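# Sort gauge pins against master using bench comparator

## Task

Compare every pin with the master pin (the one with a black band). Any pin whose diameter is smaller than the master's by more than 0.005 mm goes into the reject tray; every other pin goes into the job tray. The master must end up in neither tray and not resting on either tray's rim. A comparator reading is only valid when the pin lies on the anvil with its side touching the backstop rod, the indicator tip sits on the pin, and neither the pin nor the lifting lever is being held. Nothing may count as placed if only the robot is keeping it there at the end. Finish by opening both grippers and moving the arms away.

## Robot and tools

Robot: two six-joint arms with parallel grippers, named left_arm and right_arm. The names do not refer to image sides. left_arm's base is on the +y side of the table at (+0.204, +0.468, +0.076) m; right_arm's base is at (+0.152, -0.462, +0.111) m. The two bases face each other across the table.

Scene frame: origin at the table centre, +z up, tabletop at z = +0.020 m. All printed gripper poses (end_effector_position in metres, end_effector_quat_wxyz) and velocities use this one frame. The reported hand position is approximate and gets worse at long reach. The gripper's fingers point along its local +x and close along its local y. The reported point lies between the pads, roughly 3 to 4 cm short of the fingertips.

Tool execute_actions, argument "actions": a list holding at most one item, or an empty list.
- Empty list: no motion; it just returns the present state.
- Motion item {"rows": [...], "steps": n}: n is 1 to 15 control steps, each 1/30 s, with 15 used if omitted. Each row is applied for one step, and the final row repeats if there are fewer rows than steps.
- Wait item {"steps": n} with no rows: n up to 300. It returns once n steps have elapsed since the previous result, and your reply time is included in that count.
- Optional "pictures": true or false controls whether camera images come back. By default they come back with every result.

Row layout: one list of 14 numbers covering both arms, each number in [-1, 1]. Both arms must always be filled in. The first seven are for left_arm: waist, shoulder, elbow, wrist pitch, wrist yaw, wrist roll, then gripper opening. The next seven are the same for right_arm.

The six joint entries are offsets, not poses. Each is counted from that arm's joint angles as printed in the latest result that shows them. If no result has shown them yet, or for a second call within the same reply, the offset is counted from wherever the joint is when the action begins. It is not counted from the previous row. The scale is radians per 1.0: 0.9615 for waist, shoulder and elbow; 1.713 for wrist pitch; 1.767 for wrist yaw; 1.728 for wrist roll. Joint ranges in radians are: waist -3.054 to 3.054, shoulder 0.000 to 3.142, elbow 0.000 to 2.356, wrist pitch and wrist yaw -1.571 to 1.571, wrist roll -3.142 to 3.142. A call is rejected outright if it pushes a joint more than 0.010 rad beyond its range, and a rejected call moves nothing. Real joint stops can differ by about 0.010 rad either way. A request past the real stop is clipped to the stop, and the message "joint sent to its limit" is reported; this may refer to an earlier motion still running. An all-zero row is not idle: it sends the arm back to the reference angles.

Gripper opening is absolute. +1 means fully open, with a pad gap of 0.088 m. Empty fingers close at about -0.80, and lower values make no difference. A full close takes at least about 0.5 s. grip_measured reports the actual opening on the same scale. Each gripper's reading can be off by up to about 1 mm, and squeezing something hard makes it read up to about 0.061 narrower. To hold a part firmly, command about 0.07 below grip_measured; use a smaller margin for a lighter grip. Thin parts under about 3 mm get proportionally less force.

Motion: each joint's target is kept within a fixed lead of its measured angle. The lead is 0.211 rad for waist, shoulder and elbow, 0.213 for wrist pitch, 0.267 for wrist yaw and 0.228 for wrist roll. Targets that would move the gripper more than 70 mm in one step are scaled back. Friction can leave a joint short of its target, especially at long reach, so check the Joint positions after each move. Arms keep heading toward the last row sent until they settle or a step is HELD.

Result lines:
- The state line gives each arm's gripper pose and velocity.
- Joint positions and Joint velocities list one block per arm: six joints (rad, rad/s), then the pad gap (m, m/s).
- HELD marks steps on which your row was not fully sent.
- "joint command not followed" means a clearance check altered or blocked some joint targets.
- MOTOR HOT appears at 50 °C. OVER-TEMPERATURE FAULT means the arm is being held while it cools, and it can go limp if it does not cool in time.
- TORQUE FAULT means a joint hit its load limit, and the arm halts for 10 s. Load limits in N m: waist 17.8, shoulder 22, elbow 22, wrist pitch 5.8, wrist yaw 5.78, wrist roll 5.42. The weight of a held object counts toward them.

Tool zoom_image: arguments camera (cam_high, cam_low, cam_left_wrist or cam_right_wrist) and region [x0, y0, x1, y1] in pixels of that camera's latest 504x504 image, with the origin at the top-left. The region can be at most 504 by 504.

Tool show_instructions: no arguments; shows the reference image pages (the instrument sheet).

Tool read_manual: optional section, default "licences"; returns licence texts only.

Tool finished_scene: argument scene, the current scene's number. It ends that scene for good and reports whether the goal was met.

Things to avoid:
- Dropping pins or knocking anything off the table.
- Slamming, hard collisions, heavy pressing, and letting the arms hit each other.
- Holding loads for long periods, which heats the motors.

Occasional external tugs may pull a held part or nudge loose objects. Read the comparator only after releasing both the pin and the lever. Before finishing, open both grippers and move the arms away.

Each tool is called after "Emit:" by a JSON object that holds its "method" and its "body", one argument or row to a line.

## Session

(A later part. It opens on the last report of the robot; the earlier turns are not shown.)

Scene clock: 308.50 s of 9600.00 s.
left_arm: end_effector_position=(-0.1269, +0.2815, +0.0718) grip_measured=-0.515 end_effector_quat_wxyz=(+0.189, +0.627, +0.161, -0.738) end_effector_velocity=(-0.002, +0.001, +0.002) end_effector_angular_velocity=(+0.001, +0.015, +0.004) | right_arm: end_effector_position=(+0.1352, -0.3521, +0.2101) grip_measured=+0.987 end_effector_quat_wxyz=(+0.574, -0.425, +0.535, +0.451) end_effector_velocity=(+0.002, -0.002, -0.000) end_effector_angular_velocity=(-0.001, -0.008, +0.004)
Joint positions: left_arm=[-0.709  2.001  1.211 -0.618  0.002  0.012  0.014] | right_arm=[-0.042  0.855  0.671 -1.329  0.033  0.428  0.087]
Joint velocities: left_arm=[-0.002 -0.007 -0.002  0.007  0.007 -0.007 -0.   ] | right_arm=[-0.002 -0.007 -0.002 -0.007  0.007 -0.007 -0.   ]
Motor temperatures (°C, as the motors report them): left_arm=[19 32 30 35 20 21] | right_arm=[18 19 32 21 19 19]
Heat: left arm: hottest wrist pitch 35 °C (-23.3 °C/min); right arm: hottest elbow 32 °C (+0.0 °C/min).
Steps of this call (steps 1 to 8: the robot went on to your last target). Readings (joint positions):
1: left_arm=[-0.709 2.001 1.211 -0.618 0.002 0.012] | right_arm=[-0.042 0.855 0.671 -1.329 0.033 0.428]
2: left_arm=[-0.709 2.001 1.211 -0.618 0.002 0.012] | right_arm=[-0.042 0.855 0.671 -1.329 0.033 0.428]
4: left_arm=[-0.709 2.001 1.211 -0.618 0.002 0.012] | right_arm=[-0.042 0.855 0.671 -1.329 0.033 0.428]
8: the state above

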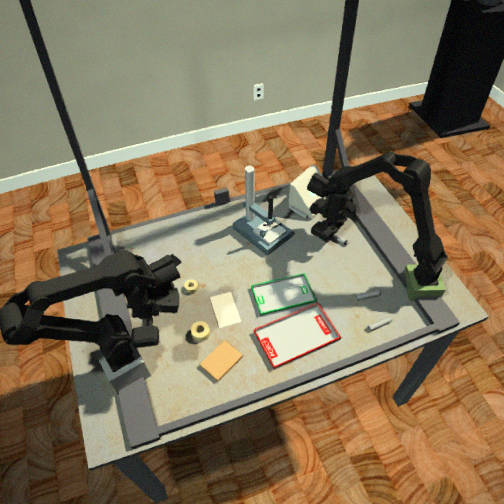

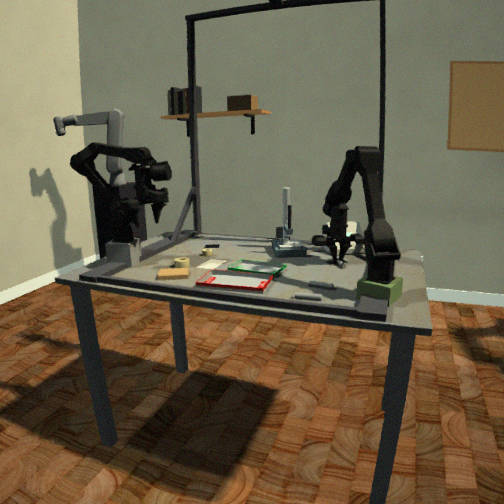

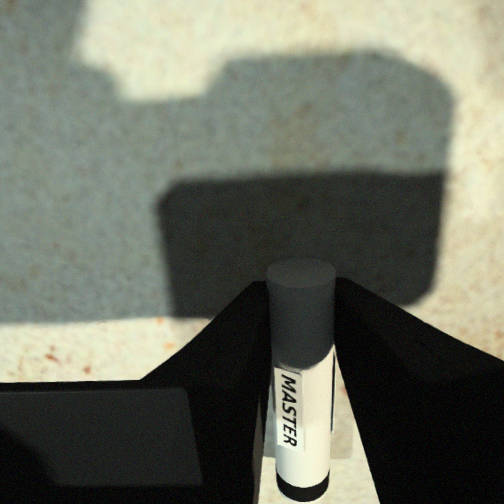

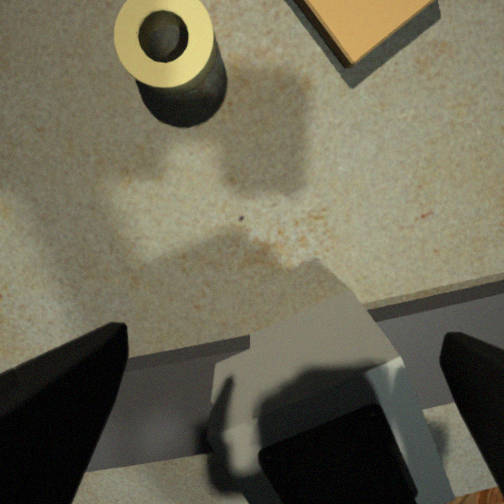

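Emit:
{"method": "execute_actions", "body": {
  "actions": [
    {"rows":[[0,0.02,-0.004,0,0,0,-0.62,0,0,0,0,0,0,1],[0,0.02,-0.004,0,0,0,-0.62,0,0,0,0,0,0,1],[0,0.02,-0.004,0,0,0,-0.62,0,0,0,0,0,0,1],[0,0.02,-0.004,0,0,0,-0.4,0,0,0,0,0,0,1],[0,0.02,-0.004,0,0,0,-0.1,0,0,0,0,0,0,1],[0,0.02,-0.004,0,0,0,-0.1,0,0,0,0,0,0,1],[0,0.02,-0.004,0,0,0,-0.1,0,0,0,0,0,0,1],[0,0.02,-0.004,0,0,0,-0.1,0,0,0,0,0,0,1],[0,0.02,-0.004,0,0,0,-0.1,0,0,0,0,0,0,1],[0,0.02,-0.004,0,0,0,-0.1,0,0,0,0,0,0,1],[0,-0.1,0,0,0,0,-0.1,0,0,0,0,0,0,1],[0,-0.2,0,0,0,0,-0.1,0,0,0,0,0,0,1]],"steps":15}
  ]
}}

Emit:
{"method": "execute_actions", "body": {
  "actions": [
    {"rows":[[0,-0.25,-0.15,0.08,0,0,-0.1,0,0,0,0,0,0,1],[0,-0.25,-0.15,0.08,0,0,-0.1,0,0,0,0,0,0,1],[0,-0.4,-0.4,0.18,0,0,-0.1,0,0,0,0,0,0,1]],"steps":15}
  ]
}}

Emit:
{"method": "execute_actions", "body": {
  "actions": [
    {"steps":8}
  ]
}}

Scene clock: 320.10 s of 9600.00 s.
left_arm: end_effector_position=(-0.1346, +0.2772, +0.1197) grip_measured=-0.108 end_effector_quat_wxyz=(+0.200, +0.579, +0.148, -0.777) end_effector_velocity=(-0.121, -0.068, +0.431) end_effector_angular_velocity=(-0.638, +1.129, +0.021) | right_arm: end_effector_position=(+0.1352, -0.3521, +0.2101) grip_measured=+0.987 end_effector_quat_wxyz=(+0.574, -0.425, +0.535, +0.451) end_effector_velocity=(-0.000, -0.002, -0.000) end_effector_angular_velocity=(-0.004, +0.006, +0.005)
Joint positions: left_arm=[-0.709  1.865  1.203 -0.619  0.003  0.012  0.034] | right_arm=[-0.042  0.855  0.671 -1.329  0.033  0.428  0.087]
Joint velocities: left_arm=[-0.002 -1.009  0.178  0.11  -0.007 -0.022  0.004] | right_arm=[-0.002 -0.007 -0.002 -0.007 -0.007 -0.007  0.   ]
Motor temperatures (°C, as the motors report them): left_arm=[18 32 30 32 19 21] | right_arm=[18 19 32 21 19 19]
Heat: left arm: hottest shoulder 32 °C (-35.0 °C/min); right arm: hottest elbow 32 °C (+0.0 °C/min).
Steps of this call (steps 1 to 15: the robot went on to your last target; steps 16 to 90: nothing new was sent; then 8.10 s passed at rest; steps 91 to 105: all 15 steps of this action). Readings (joint positions):
91: left_arm=[-0.709 2.002 1.211 -0.618 0.002 0.012] | right_arm=[-0.042 0.855 0.671 -1.329 0.033 0.428]
92: left_arm=[-0.709 2.002 1.211 -0.618 0.002 0.012] | right_arm=[-0.042 0.855 0.671 -1.329 0.033 0.428]
94: left_arm=[-0.709 2.002 1.211 -0.618 0.002 0.012] | right_arm=[-0.042 0.855 0.671 -1.329 0.033 0.428]
98: left_arm=[-0.709 2.007 1.211 -0.618 0.002 0.012] | right_arm=[-0.042 0.855 0.671 -1.329 0.033 0.428]
105: the state above

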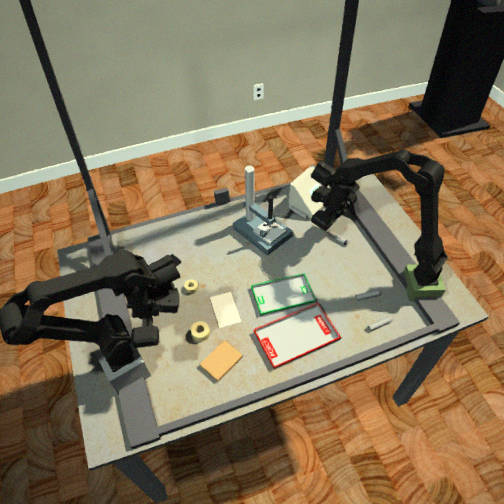

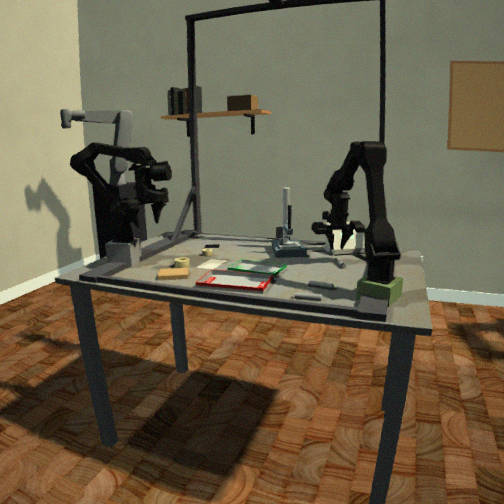

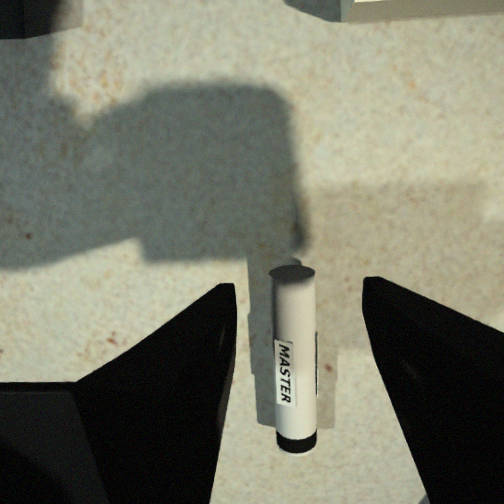

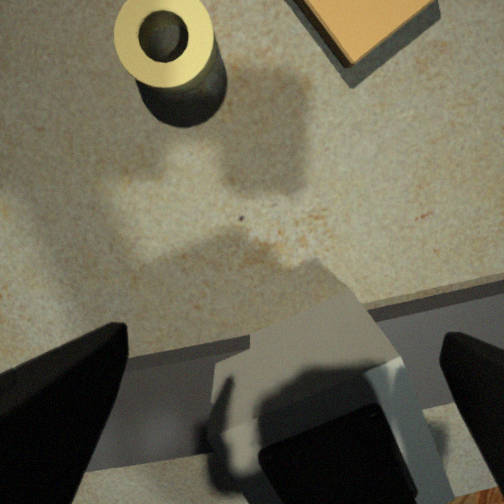

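Scene clock: 320.60 s of 9600.00 s.
left_arm: end_effector_position=(-0.1013, +0.2960, +0.1593) grip_measured=-0.102 end_effector_quat_wxyz=(+0.221, +0.453, +0.114, -0.856) end_effector_velocity=(-0.001, -0.001, +0.004) end_effector_angular_velocity=(-0.010, +0.014, +0.008) | right_arm: end_effector_position=(+0.1352, -0.3521, +0.2101) grip_measured=+0.987 end_effector_quat_wxyz=(+0.574, -0.425, +0.535, +0.451) end_effector_velocity=(+0.003, -0.006, -0.002) end_effector_angular_velocity=(-0.025, -0.013, +0.004)
Joint positions: left_arm=[-0.709  1.486  0.826 -0.313  0.003  0.012  0.034] | right_arm=[-0.042  0.855  0.671 -1.329  0.033  0.428  0.087]
Joint velocities: left_arm=[-0.002 -0.012 -0.002  0.007 -0.007 -0.007 -0.   ] | right_arm=[-0.002 -0.002 -0.007 -0.022  0.007 -0.007 -0.   ]
Motor temperatures (°C, as the motors report them): left_arm=[18 32 30 32 19 21] | right_arm=[18 19 32 21 19 19]
Heat: left arm: hottest shoulder 32 °C (-34.7 °C/min); right arm: hottest elbow 32 °C (+0.0 °C/min).
Steps of this call (steps 1 to 15: all 15 steps of this action). Readings (joint positions):
1: left_arm=[-0.709 1.807 1.180 -0.565 0.003 0.012] | right_arm=[-0.042 0.855 0.671 -1.329 0.033 0.428]
2: left_arm=[-0.709 1.751 1.149 -0.537 0.003 0.012] | right_arm=[-0.042 0.855 0.671 -1.329 0.033 0.428]
4: left_arm=[-0.709 1.618 1.039 -0.422 0.003 0.012] | right_arm=[-0.042 0.855 0.671 -1.329 0.033 0.428]
8: left_arm=[-0.709 1.484 0.877 -0.340 0.003 0.012] | right_arm=[-0.042 0.855 0.671 -1.329 0.033 0.428]
15: the state above

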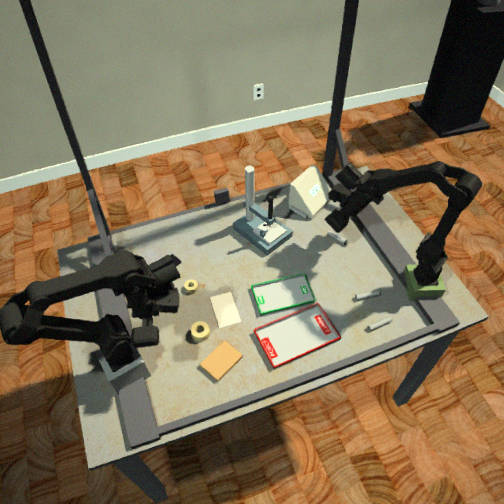

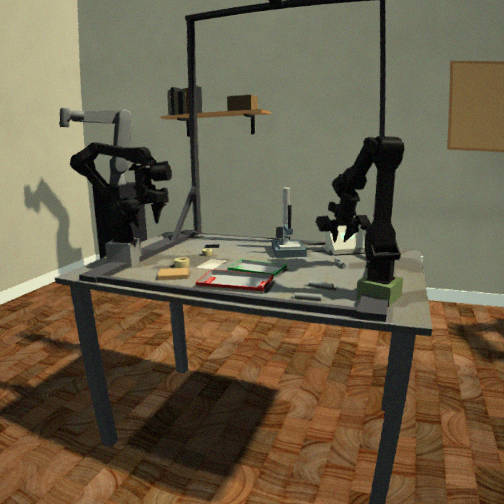

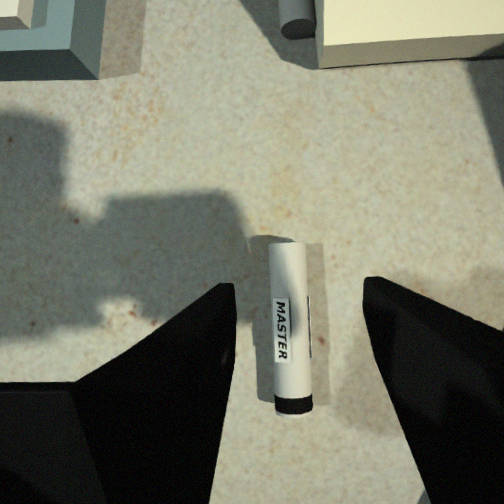

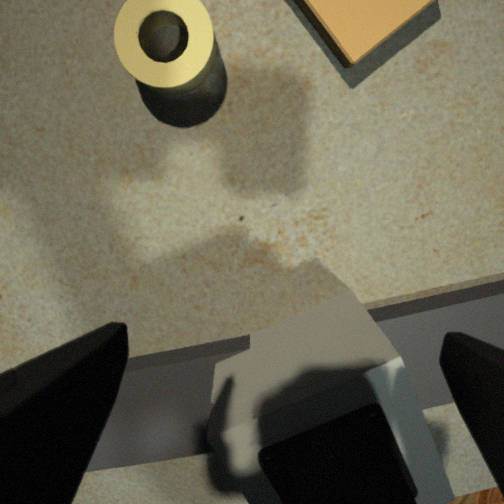

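Scene clock: 320.87 s of 9600.00 s.
left_arm: end_effector_position=(-0.1013, +0.2960, +0.1594) grip_measured=-0.102 end_effector_quat_wxyz=(+0.221, +0.453, +0.114, -0.856) end_effector_velocity=(+0.001, +0.002, -0.003) end_effector_angular_velocity=(-0.003, -0.016, -0.009) | right_arm: end_effector_position=(+0.1352, -0.3521, +0.2101) grip_measured=+0.987 end_effector_quat_wxyz=(+0.574, -0.425, +0.535, +0.451) end_effector_velocity=(+0.004, -0.001, -0.000) end_effector_angular_velocity=(-0.003, -0.023, +0.004)
Joint positions: left_arm=[-0.709  1.485  0.826 -0.313  0.003  0.012  0.034] | right_arm=[-0.042  0.855  0.671 -1.329  0.033  0.428  0.087]
Joint velocities: left_arm=[-0.007  0.002 -0.002 -0.007 -0.007  0.007 -0.   ] | right_arm=[-0.002 -0.002 -0.002 -0.007  0.022 -0.007 -0.   ]
Motor temperatures (°C, as the motors report them): left_arm=[18 32 30 32 19 21] | right_arm=[18 19 32 21 19 19]
Heat: left arm: hottest shoulder 32 °C (-34.6 °C/min); right arm: hottest elbow 32 °C (+0.0 °C/min).
Steps of this call (steps 1 to 8: the robot went on to your last target). Readings (joint positions):
1: left_arm=[-0.709 1.485 0.826 -0.313 0.003 0.012] | right_arm=[-0.042 0.855 0.671 -1.329 0.033 0.428]
2: left_arm=[-0.709 1.485 0.826 -0.313 0.003 0.012] | right_arm=[-0.042 0.855 0.671 -1.329 0.033 0.428]
4: left_arm=[-0.709 1.485 0.826 -0.313 0.003 0.012] | right_arm=[-0.042 0.855 0.671 -1.329 0.033 0.428]
8: the state above

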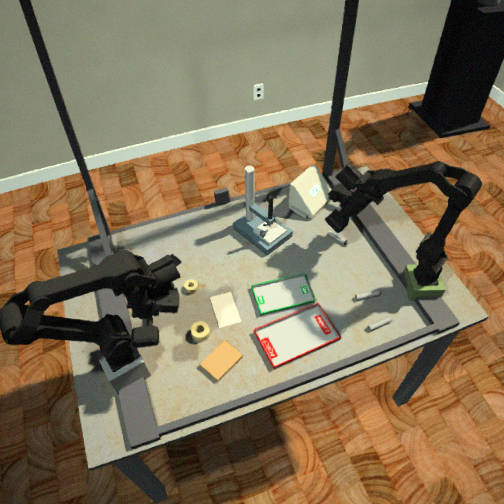

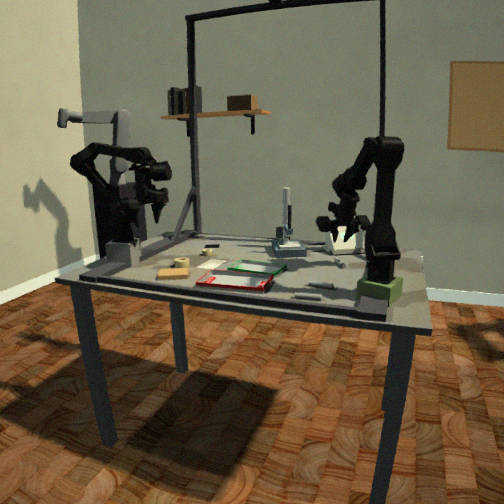

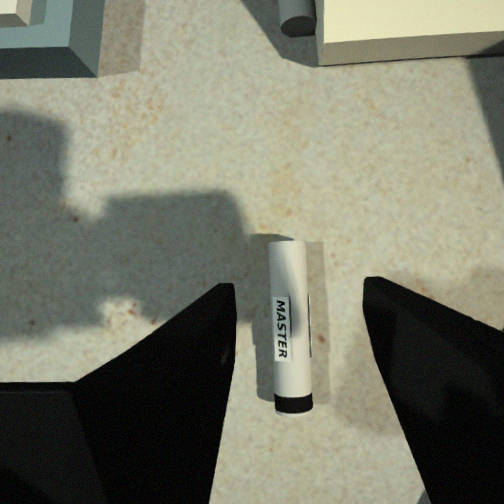

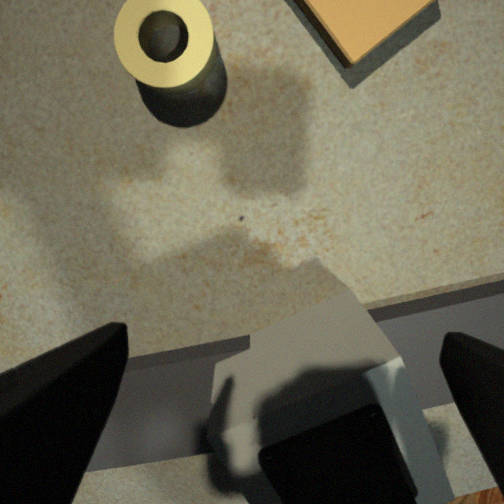

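Emit:
{"method": "execute_actions", "body": {
  "actions": [
    {"rows":[[-0.008,-0.03,-0.2,0.15,0,0,0.1,0,0,0,0,0,0,1],[-0.008,0.0,-0.34,0.27,0,0,0.1,0,0,0,0,0,0,1]],"steps":12}
  ]
}}

Emit:
{"method": "execute_actions", "body": {
  "actions": [
    {"rows":[[0,0.08,0.02,0.03,0,0,0.1,0,0,0,0,0,0,1],[0,0.08,0.02,0.03,0,0,0.1,0,0,0,0,0,0,1],[0,0.16,0.035,0.06,0,0,0.1,0,0,0,0,0,0,1],[0,0.16,0.035,0.06,0,0,0.1,0,0,0,0,0,0,1],[0,0.215,0.037,0.08,0,0,0.1,0,0,0,0,0,0,1]],"steps":15}
  ]
}}

Emit:
{"method": "execute_actions", "body": {
  "actions": [
    {"steps":8}
  ]
}}

Scene clock: 332.73 s of 9600.00 s.
left_arm: end_effector_position=(-0.0834, +0.3077, +0.1092) grip_measured=+0.096 end_effector_quat_wxyz=(+0.227, +0.396, +0.098, -0.884) end_effector_velocity=(-0.004, -0.000, +0.009) end_effector_angular_velocity=(-0.006, +0.033, -0.002) | right_arm: end_effector_position=(+0.1352, -0.3521, +0.2101) grip_measured=+0.987 end_effector_quat_wxyz=(+0.574, -0.425, +0.535, +0.451) end_effector_velocity=(+0.002, -0.002, -0.000) end_effector_angular_velocity=(-0.006, -0.010, +0.019)
Joint positions: left_arm=[-0.714  1.488  0.506  0.142  0.003  0.012  0.044] | right_arm=[-0.042  0.855  0.671 -1.329  0.033  0.428  0.087]
Joint velocities: left_arm=[-0.002 -0.022  0.002  0.007  0.007 -0.007  0.001] | right_arm=[-0.002 -0.002 -0.002 -0.007  0.007 -0.022 -0.   ]
Motor temperatures (°C, as the motors report them): left_arm=[18 31 30 31 19 20] | right_arm=[18 19 32 21 19 19]
Heat: left arm: hottest shoulder 31 °C (-23.4 °C/min); right arm: hottest elbow 32 °C (+0.0 °C/min).
Steps of this call (steps 1 to 15: the robot went on to your last target; steps 16 to 90: nothing new was sent; then 8.47 s passed at rest; steps 91 to 102: all 12 steps of this action). Readings (joint positions):
91: left_arm=[-0.710 1.479 0.791 -0.244 0.003 0.012] | right_arm=[-0.042 0.855 0.671 -1.329 0.033 0.428]
92: left_arm=[-0.711 1.472 0.740 -0.168 0.003 0.012] | right_arm=[-0.042 0.855 0.671 -1.329 0.033 0.428]
94: left_arm=[-0.713 1.469 0.630 -0.045 0.003 0.012] | right_arm=[-0.042 0.855 0.671 -1.329 0.033 0.428]
98: left_arm=[-0.714 1.490 0.509 0.095 0.003 0.012] | right_arm=[-0.042 0.855 0.671 -1.329 0.033 0.428]
102: the state above

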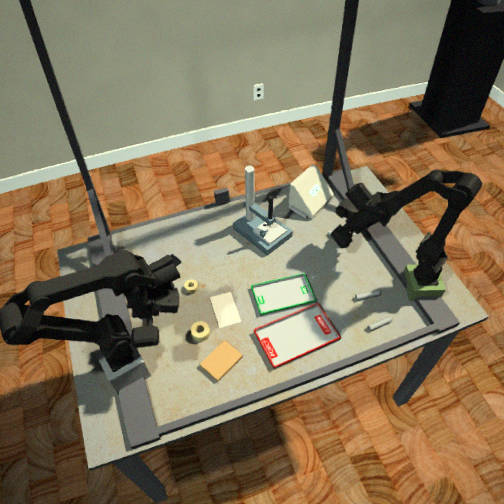

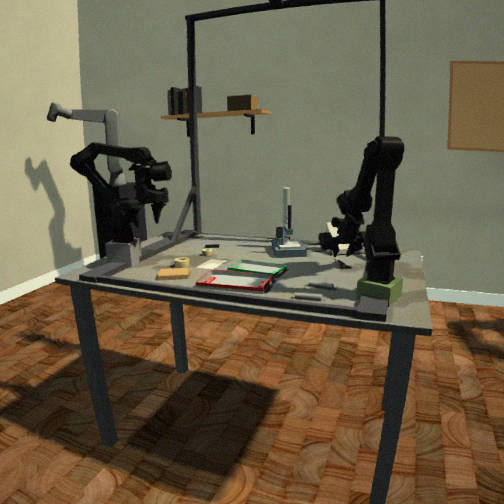

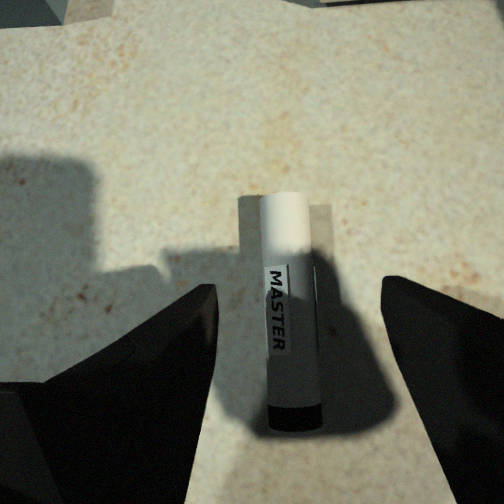

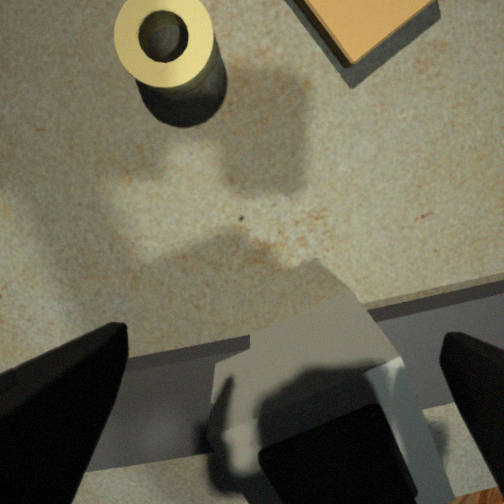

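Scene clock: 333.23 s of 9600.00 s.
left_arm: end_effector_position=(-0.0981, +0.2996, +0.0771) grip_measured=+0.098 end_effector_quat_wxyz=(+0.225, +0.408, +0.102, -0.879) end_effector_velocity=(+0.000, -0.000, -0.000) end_effector_angular_velocity=(-0.010, -0.003, -0.003) | right_arm: end_effector_position=(+0.1352, -0.3521, +0.2101) grip_measured=+0.987 end_effector_quat_wxyz=(+0.574, -0.425, +0.535, +0.451) end_effector_velocity=(-0.001, +0.001, +0.000) end_effector_angular_velocity=(+0.010, +0.009, +0.005)
Joint positions: left_arm=[-0.714  1.681  0.538  0.277  0.004  0.012  0.044] | right_arm=[-0.042  0.855  0.671 -1.329  0.033  0.428  0.087]
Joint velocities: left_arm=[-0.002  0.002 -0.002  0.007 -0.007  0.007 -0.   ] | right_arm=[-0.002 -0.007 -0.002  0.007 -0.007 -0.007 -0.   ]
Motor temperatures (°C, as the motors report them): left_arm=[18 31 30 31 19 20] | right_arm=[18 19 32 21 19 19]
Heat: left arm: hottest shoulder 31 °C (-23.2 °C/min); right arm: hottest elbow 32 °C (+0.0 °C/min).
Steps of this call (steps 1 to 15: all 15 steps of this action). Readings (joint positions):
1: left_arm=[-0.714 1.500 0.506 0.152 0.003 0.012] | right_arm=[-0.042 0.855 0.671 -1.329 0.033 0.428]
2: left_arm=[-0.714 1.516 0.509 0.167 0.003 0.012] | right_arm=[-0.042 0.855 0.671 -1.329 0.033 0.428]
4: left_arm=[-0.714 1.575 0.521 0.207 0.003 0.012] | right_arm=[-0.042 0.855 0.671 -1.329 0.033 0.428]
8: left_arm=[-0.714 1.670 0.533 0.261 0.004 0.012] | right_arm=[-0.042 0.855 0.671 -1.329 0.033 0.428]
15: the state above

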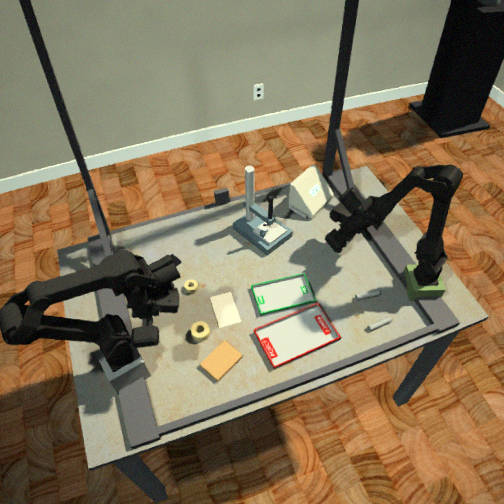

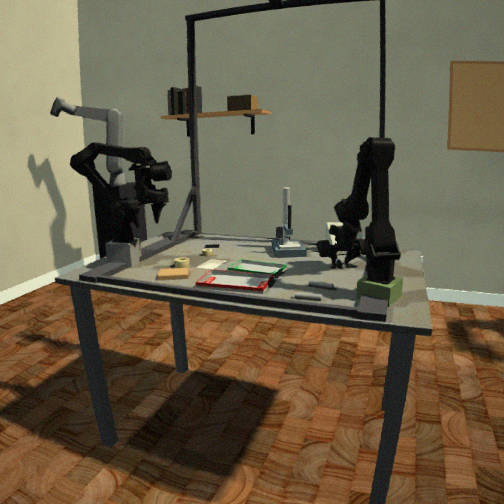

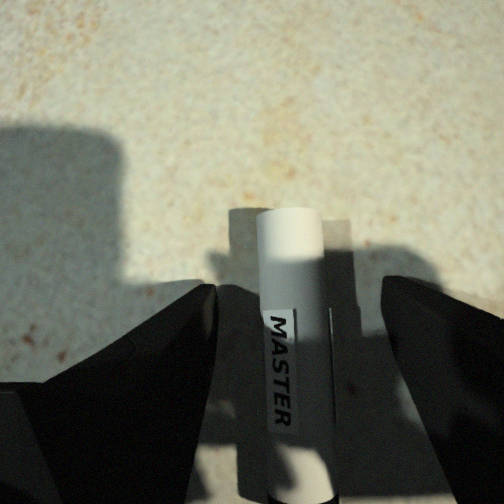

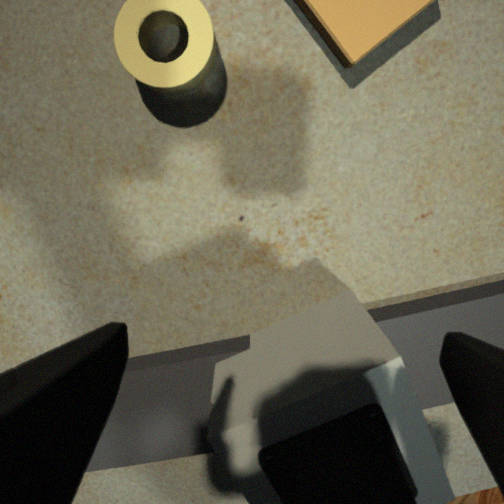

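Scene clock: 333.50 s of 9600.00 s.
left_arm: end_effector_position=(-0.0982, +0.2996, +0.0772) grip_measured=+0.098 end_effector_quat_wxyz=(+0.225, +0.407, +0.102, -0.879) end_effector_velocity=(+0.002, -0.000, +0.001) end_effector_angular_velocity=(-0.018, -0.013, +0.001) | right_arm: end_effector_position=(+0.1352, -0.3521, +0.2101) grip_measured=+0.987 end_effector_quat_wxyz=(+0.574, -0.425, +0.535, +0.451) end_effector_velocity=(-0.000, -0.002, -0.001) end_effector_angular_velocity=(-0.009, +0.004, +0.020)
Joint positions: left_arm=[-0.714  1.681  0.538  0.277  0.004  0.012  0.044] | right_arm=[-0.042  0.855  0.671 -1.329  0.033  0.428  0.087]
Joint velocities: left_arm=[-0.007 -0.007 -0.002 -0.007 -0.022  0.007 -0.001] | right_arm=[-0.002 -0.002 -0.002 -0.007 -0.007 -0.022 -0.   ]
Motor temperatures (°C, as the motors report them): left_arm=[18 31 29 31 19 20] | right_arm=[18 19 32 21 19 19]
Heat: left arm: hottest shoulder 31 °C (-23.1 °C/min); right arm: hottest elbow 32 °C (+0.0 °C/min).
Steps of this call (steps 1 to 8: the robot went on to your last target). Readings (joint positions):
1: left_arm=[-0.714 1.681 0.538 0.277 0.004 0.012] | right_arm=[-0.042 0.855 0.671 -1.329 0.033 0.428]
2: left_arm=[-0.714 1.681 0.538 0.277 0.004 0.012] | right_arm=[-0.042 0.855 0.671 -1.329 0.033 0.428]
4: left_arm=[-0.714 1.681 0.538 0.277 0.004 0.012] | right_arm=[-0.042 0.855 0.671 -1.329 0.033 0.428]
8: the state above

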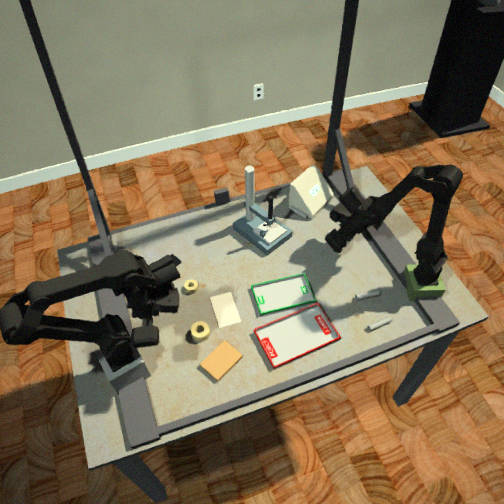

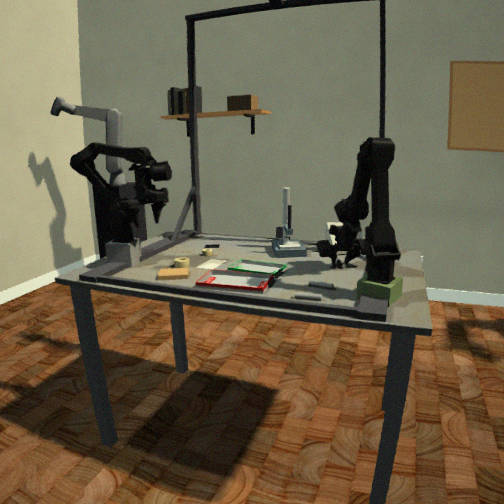

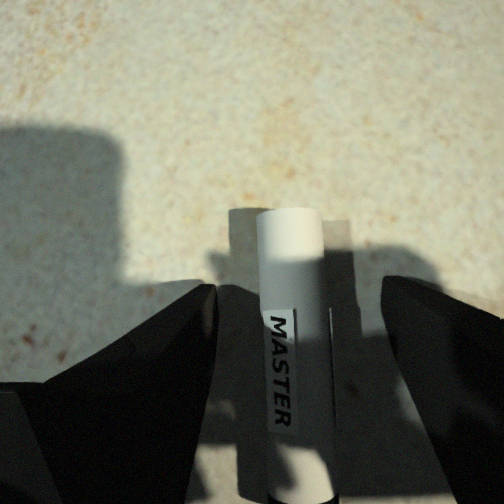

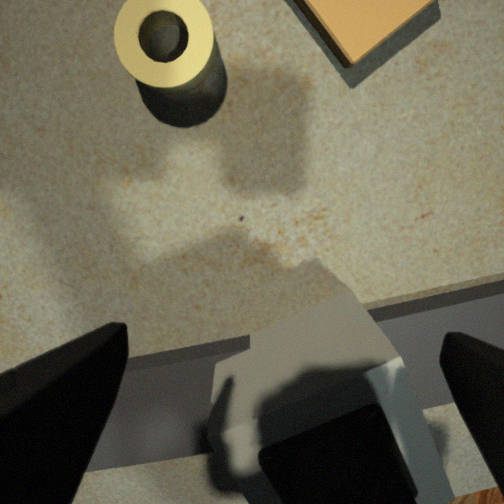

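Emit:
{"method": "execute_actions", "body": {
  "actions": [
    {"rows":[[0,-0.04,-0.06,0.01,0,0,0.1,0,0,0,0,0,0,1],[0,-0.04,-0.06,0.01,0,0,0.1,0,0,0,0,0,0,1],[0,-0.085,-0.127,0.02,0,0,0.1,0,0,0,0,0,0,1]],"steps":12}
  ]
}}

Scene clock: 340.60 s of 9600.00 s.
left_arm: end_effector_position=(-0.0767, +0.3116, +0.0759) grip_measured=+0.098 end_effector_quat_wxyz=(+0.226, +0.403, +0.100, -0.881) end_effector_velocity=(+0.004, +0.004, -0.002) end_effector_angular_velocity=(+0.010, +0.003, -0.002) | right_arm: end_effector_position=(+0.1352, -0.3521, +0.2101) grip_measured=+0.987 end_effector_quat_wxyz=(+0.574, -0.425, +0.535, +0.451) end_effector_velocity=(-0.003, -0.003, -0.001) end_effector_angular_velocity=(-0.012, +0.020, +0.006)
Joint positions: left_arm=[-0.714  1.602  0.432  0.313  0.004  0.012  0.044] | right_arm=[-0.042  0.855  0.671 -1.329  0.033  0.428  0.087]
Joint velocities: left_arm=[-0.002 -0.012 -0.022  0.007  0.007 -0.007 -0.   ] | right_arm=[-0.002 -0.002 -0.002 -0.007 -0.022 -0.007  0.   ]
Motor temperatures (°C, as the motors report them): left_arm=[18 31 29 31 19 20] | right_arm=[18 19 32 21 19 19]
Heat: left arm: hottest shoulder 31 °C (-18.0 °C/min); right arm: hottest elbow 32 °C (+0.0 °C/min).
Steps of this call (steps 1 to 15: the robot went on to your last target; steps 16 to 90: nothing new was sent; then 3.70 s passed at rest; steps 91 to 102: all 12 steps of this action). Readings (joint positions):
91: left_arm=[-0.714 1.676 0.530 0.284 0.004 0.012] | right_arm=[-0.042 0.855 0.671 -1.329 0.033 0.428]
92: left_arm=[-0.714 1.669 0.520 0.287 0.004 0.012] | right_arm=[-0.042 0.855 0.671 -1.329 0.033 0.428]
94: left_arm=[-0.714 1.637 0.475 0.301 0.004 0.012] | right_arm=[-0.042 0.855 0.671 -1.329 0.033 0.428]
98: left_arm=[-0.714 1.606 0.437 0.311 0.004 0.012] | right_arm=[-0.042 0.855 0.671 -1.329 0.033 0.428]
102: the state above

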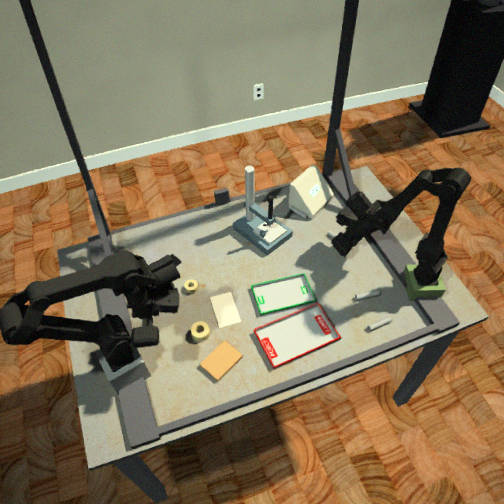

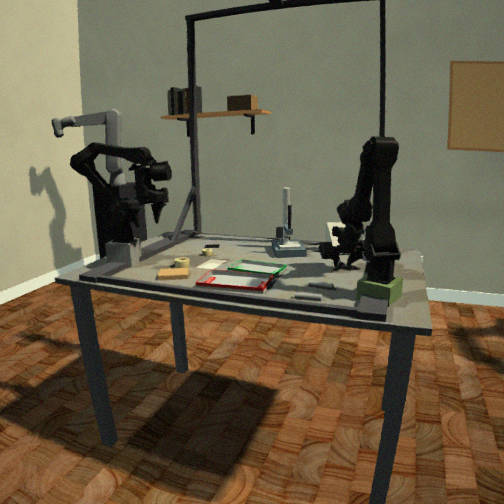

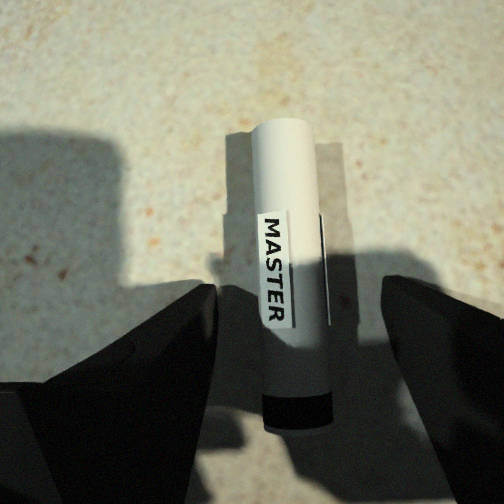

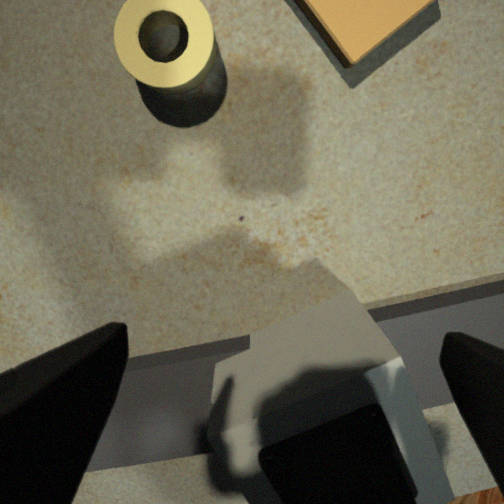

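Emit:
{"method": "execute_actions", "body": {
  "actions": [
    {"rows":[[0,-0.02,-0.07,0.008,0,0,0.1,0,0,0,0,0,0,1]],"steps":10}
  ]
}}

Scene clock: 344.83 s of 9600.00 s.
left_arm: end_effector_position=(-0.0687, +0.3161, +0.0742) grip_measured=+0.098 end_effector_quat_wxyz=(+0.226, +0.401, +0.100, -0.882) end_effector_velocity=(+0.002, +0.003, -0.002) end_effector_angular_velocity=(+0.010, +0.003, -0.002) | right_arm: end_effector_position=(+0.1352, -0.3521, +0.2101) grip_measured=+0.987 end_effector_quat_wxyz=(+0.574, -0.425, +0.535, +0.451) end_effector_velocity=(-0.005, -0.002, +0.001) end_effector_angular_velocity=(-0.010, +0.035, +0.007)
Joint positions: left_arm=[-0.714  1.578  0.389  0.338  0.004  0.012  0.044] | right_arm=[-0.042  0.855  0.671 -1.329  0.033  0.428  0.087]
Joint velocities: left_arm=[-0.002 -0.002 -0.012  0.007  0.007 -0.007 -0.   ] | right_arm=[-0.002 -0.002  0.002 -0.007 -0.037 -0.007 -0.   ]
Motor temperatures (°C, as the motors report them): left_arm=[18 30 29 30 19 20] | right_arm=[18 19 32 21 19 19]
Heat: left arm: hottest shoulder 30 °C (-16.0 °C/min); right arm: hottest elbow 32 °C (+0.0 °C/min).
Steps of this call (steps 1 to 15: the robot went on to your last target; steps 16 to 90: nothing new was sent; then 0.90 s passed at rest; steps 91 to 100: all 10 steps of this action). Readings (joint positions):
91: left_arm=[-0.714 1.599 0.423 0.321 0.004 0.012] | right_arm=[-0.042 0.855 0.671 -1.329 0.033 0.428]
92: left_arm=[-0.714 1.593 0.411 0.330 0.004 0.012] | right_arm=[-0.042 0.855 0.671 -1.329 0.033 0.428]
94: left_arm=[-0.714 1.582 0.397 0.333 0.004 0.012] | right_arm=[-0.042 0.855 0.671 -1.329 0.033 0.428]
98: left_arm=[-0.714 1.578 0.390 0.337 0.004 0.012] | right_arm=[-0.042 0.855 0.671 -1.329 0.033 0.428]
100: the state above

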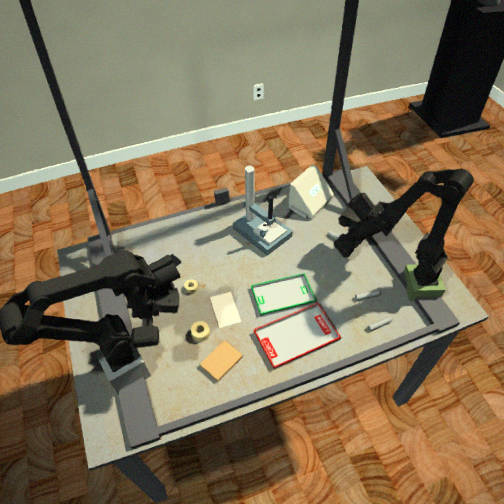

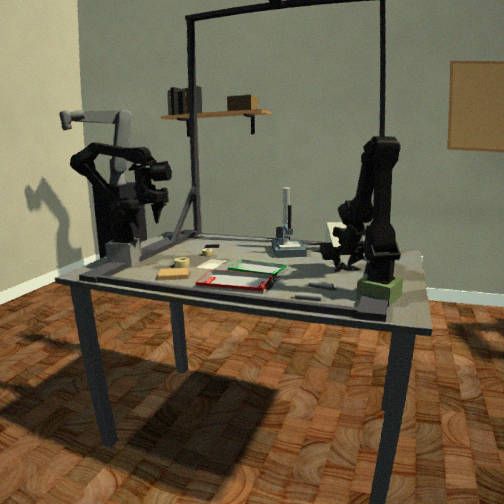

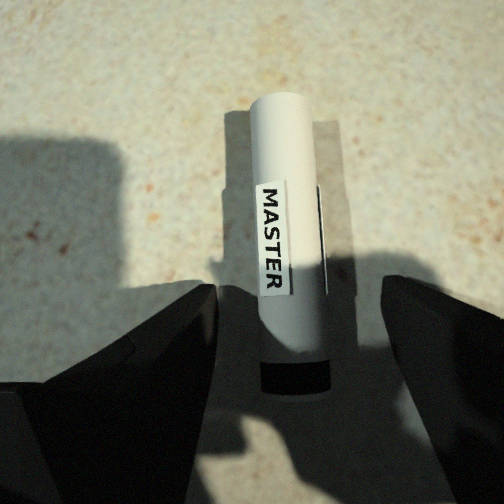

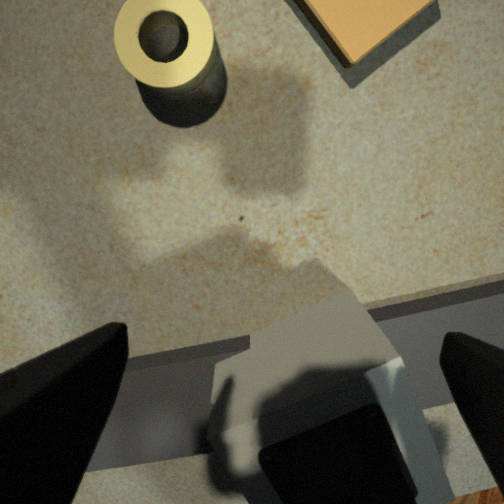

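Emit:
{"method": "execute_actions", "body": {
  "actions": [
    {"rows":[[0.004,0.012,-0.01,-0.022,0,0,0.1,0,0,0,0,0,0,1],[0.004,0.012,-0.01,-0.022,0,0,0.1,0,0,0,0,0,0,1],[0.004,0.012,-0.01,-0.022,0,0,0.1,0,0,0,0,0,0,1],[0.004,0.012,-0.01,-0.022,0,0,0.1,0,0,0,0,0,0,1],[0.004,0.012,-0.01,-0.022,0,0,-0.62,0,0,0,0,0,0,1]],"steps":15}
  ]
}}

Emit:
{"method": "execute_actions", "body": {
  "actions": [
    {"steps":8}
  ]
}}

Scene clock: 350.77 s of 9600.00 s.
left_arm: end_effector_position=(-0.0684, +0.3177, +0.0738) grip_measured=-0.499 end_effector_quat_wxyz=(+0.222, +0.405, +0.103, -0.881) end_effector_velocity=(+0.006, +0.001, -0.003) end_effector_angular_velocity=(+0.018, -0.015, +0.024) | right_arm: end_effector_position=(+0.1352, -0.3521, +0.2101) grip_measured=+0.987 end_effector_quat_wxyz=(+0.574, -0.425, +0.535, +0.451) end_effector_velocity=(+0.002, -0.005, -0.001) end_effector_angular_velocity=(-0.021, -0.013, +0.019)
Joint positions: left_arm=[-0.714  1.574  0.395  0.317  0.011  0.012  0.015] | right_arm=[-0.042  0.855  0.671 -1.329  0.033  0.428  0.087]
Joint velocities: left_arm=[ 0.002 -0.007 -0.007 -0.022 -0.007 -0.022  0.   ] | right_arm=[-0.002 -0.002 -0.002 -0.022  0.007 -0.022 -0.   ]
Motor temperatures (°C, as the motors report them): left_arm=[18 30 28 29 19 20] | right_arm=[18 19 32 21 19 19]
Heat: left arm: hottest shoulder 30 °C (-12.1 °C/min); right arm: hottest elbow 32 °C (+0.0 °C/min).
Steps of this call (steps 1 to 15: the robot went on to your last target; steps 16 to 90: nothing new was sent; then 2.43 s passed at rest; steps 91 to 105: all 15 steps of this action). Readings (joint positions):
91: left_arm=[-0.714 1.577 0.389 0.337 0.004 0.012] | right_arm=[-0.042 0.855 0.671 -1.329 0.033 0.428]
92: left_arm=[-0.714 1.577 0.390 0.332 0.004 0.012] | right_arm=[-0.042 0.855 0.671 -1.329 0.033 0.428]
94: left_arm=[-0.714 1.577 0.394 0.326 0.004 0.012] | right_arm=[-0.042 0.855 0.671 -1.329 0.033 0.428]
98: left_arm=[-0.714 1.576 0.395 0.318 0.011 0.012] | right_arm=[-0.042 0.855 0.671 -1.329 0.033 0.428]
105: the state above

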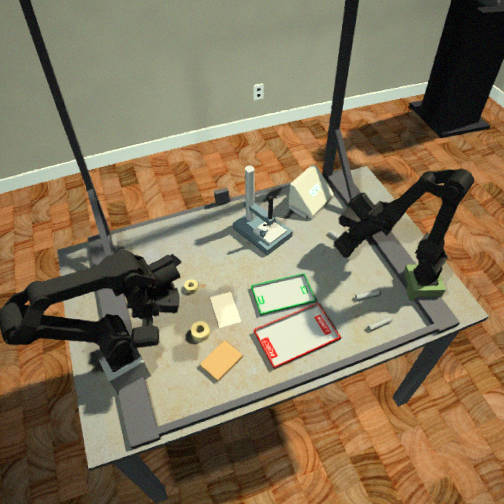

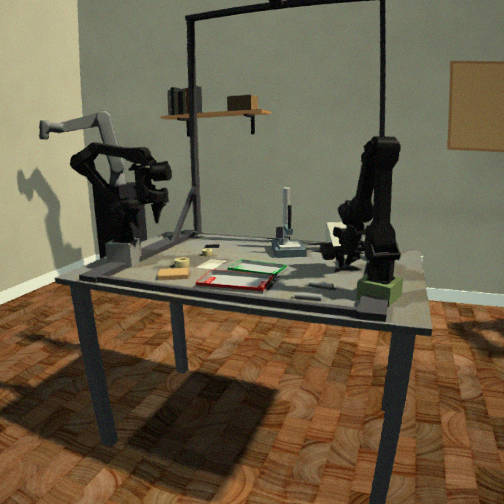

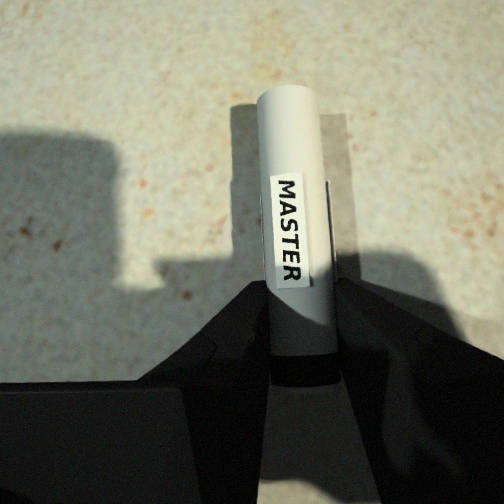

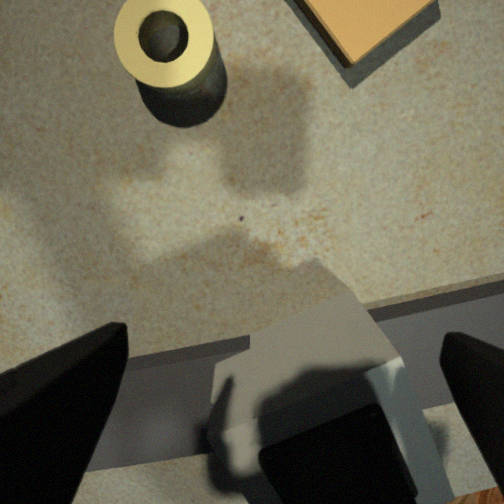

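Scene clock: 351.03 s of 9600.00 s.
left_arm: end_effector_position=(-0.0684, +0.3177, +0.0738) grip_measured=-0.499 end_effector_quat_wxyz=(+0.222, +0.405, +0.103, -0.881) end_effector_velocity=(+0.004, +0.002, -0.003) end_effector_angular_velocity=(+0.020, -0.014, +0.003) | right_arm: end_effector_position=(+0.1352, -0.3521, +0.2101) grip_measured=+0.987 end_effector_quat_wxyz=(+0.574, -0.425, +0.535, +0.451) end_effector_velocity=(+0.002, -0.002, -0.000) end_effector_angular_velocity=(-0.006, -0.010, +0.019)
Joint positions: left_arm=[-0.714  1.574  0.395  0.317  0.011  0.012  0.015] | right_arm=[-0.042  0.855  0.671 -1.329  0.033  0.428  0.087]
Joint velocities: left_arm=[ 0.002 -0.002 -0.002 -0.022  0.007 -0.007 -0.   ] | right_arm=[-0.002 -0.002 -0.002 -0.007  0.007 -0.022 -0.   ]
Motor temperatures (°C, as the motors report them): left_arm=[18 30 28 29 19 20] | right_arm=[18 19 32 21 19 19]
Heat: left arm: hottest shoulder 30 °C (-12.0 °C/min); right arm: hottest elbow 32 °C (+0.0 °C/min).
Steps of this call (steps 1 to 8: the robot went on to your last target). Readings (joint positions):
1: left_arm=[-0.714 1.574 0.395 0.317 0.011 0.012] | right_arm=[-0.042 0.855 0.671 -1.329 0.033 0.428]
2: left_arm=[-0.714 1.574 0.395 0.317 0.011 0.012] | right_arm=[-0.042 0.855 0.671 -1.329 0.033 0.428]
4: left_arm=[-0.714 1.574 0.395 0.317 0.011 0.012] | right_arm=[-0.042 0.855 0.671 -1.329 0.033 0.428]
8: the state above

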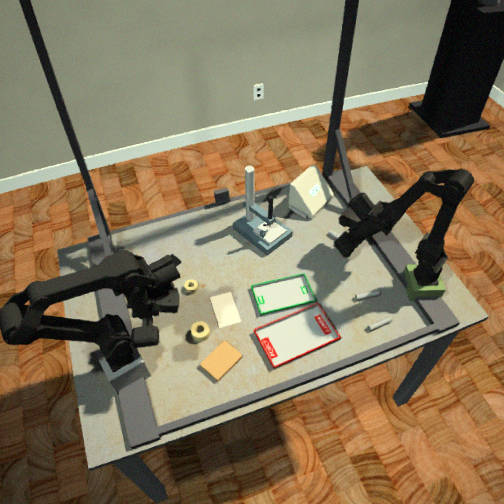

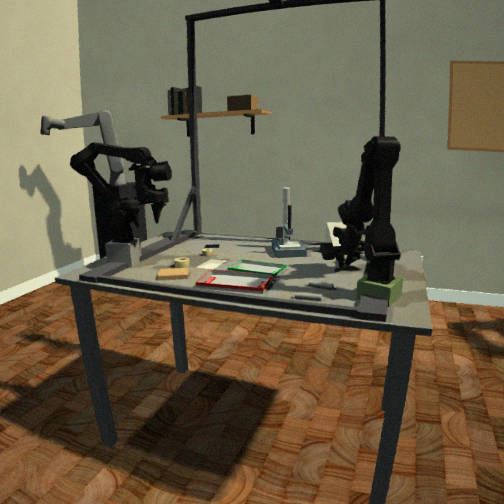

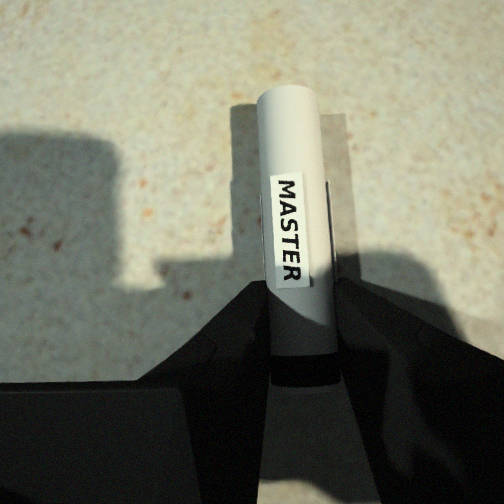

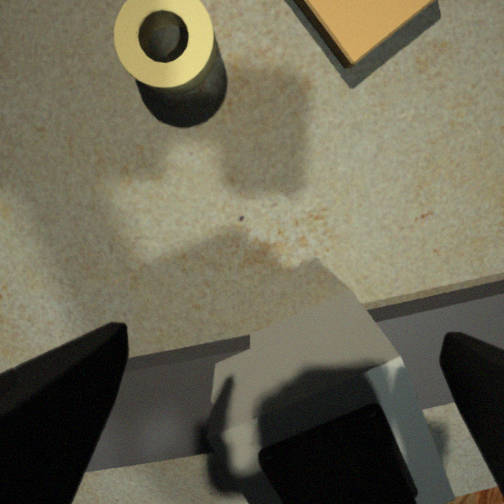

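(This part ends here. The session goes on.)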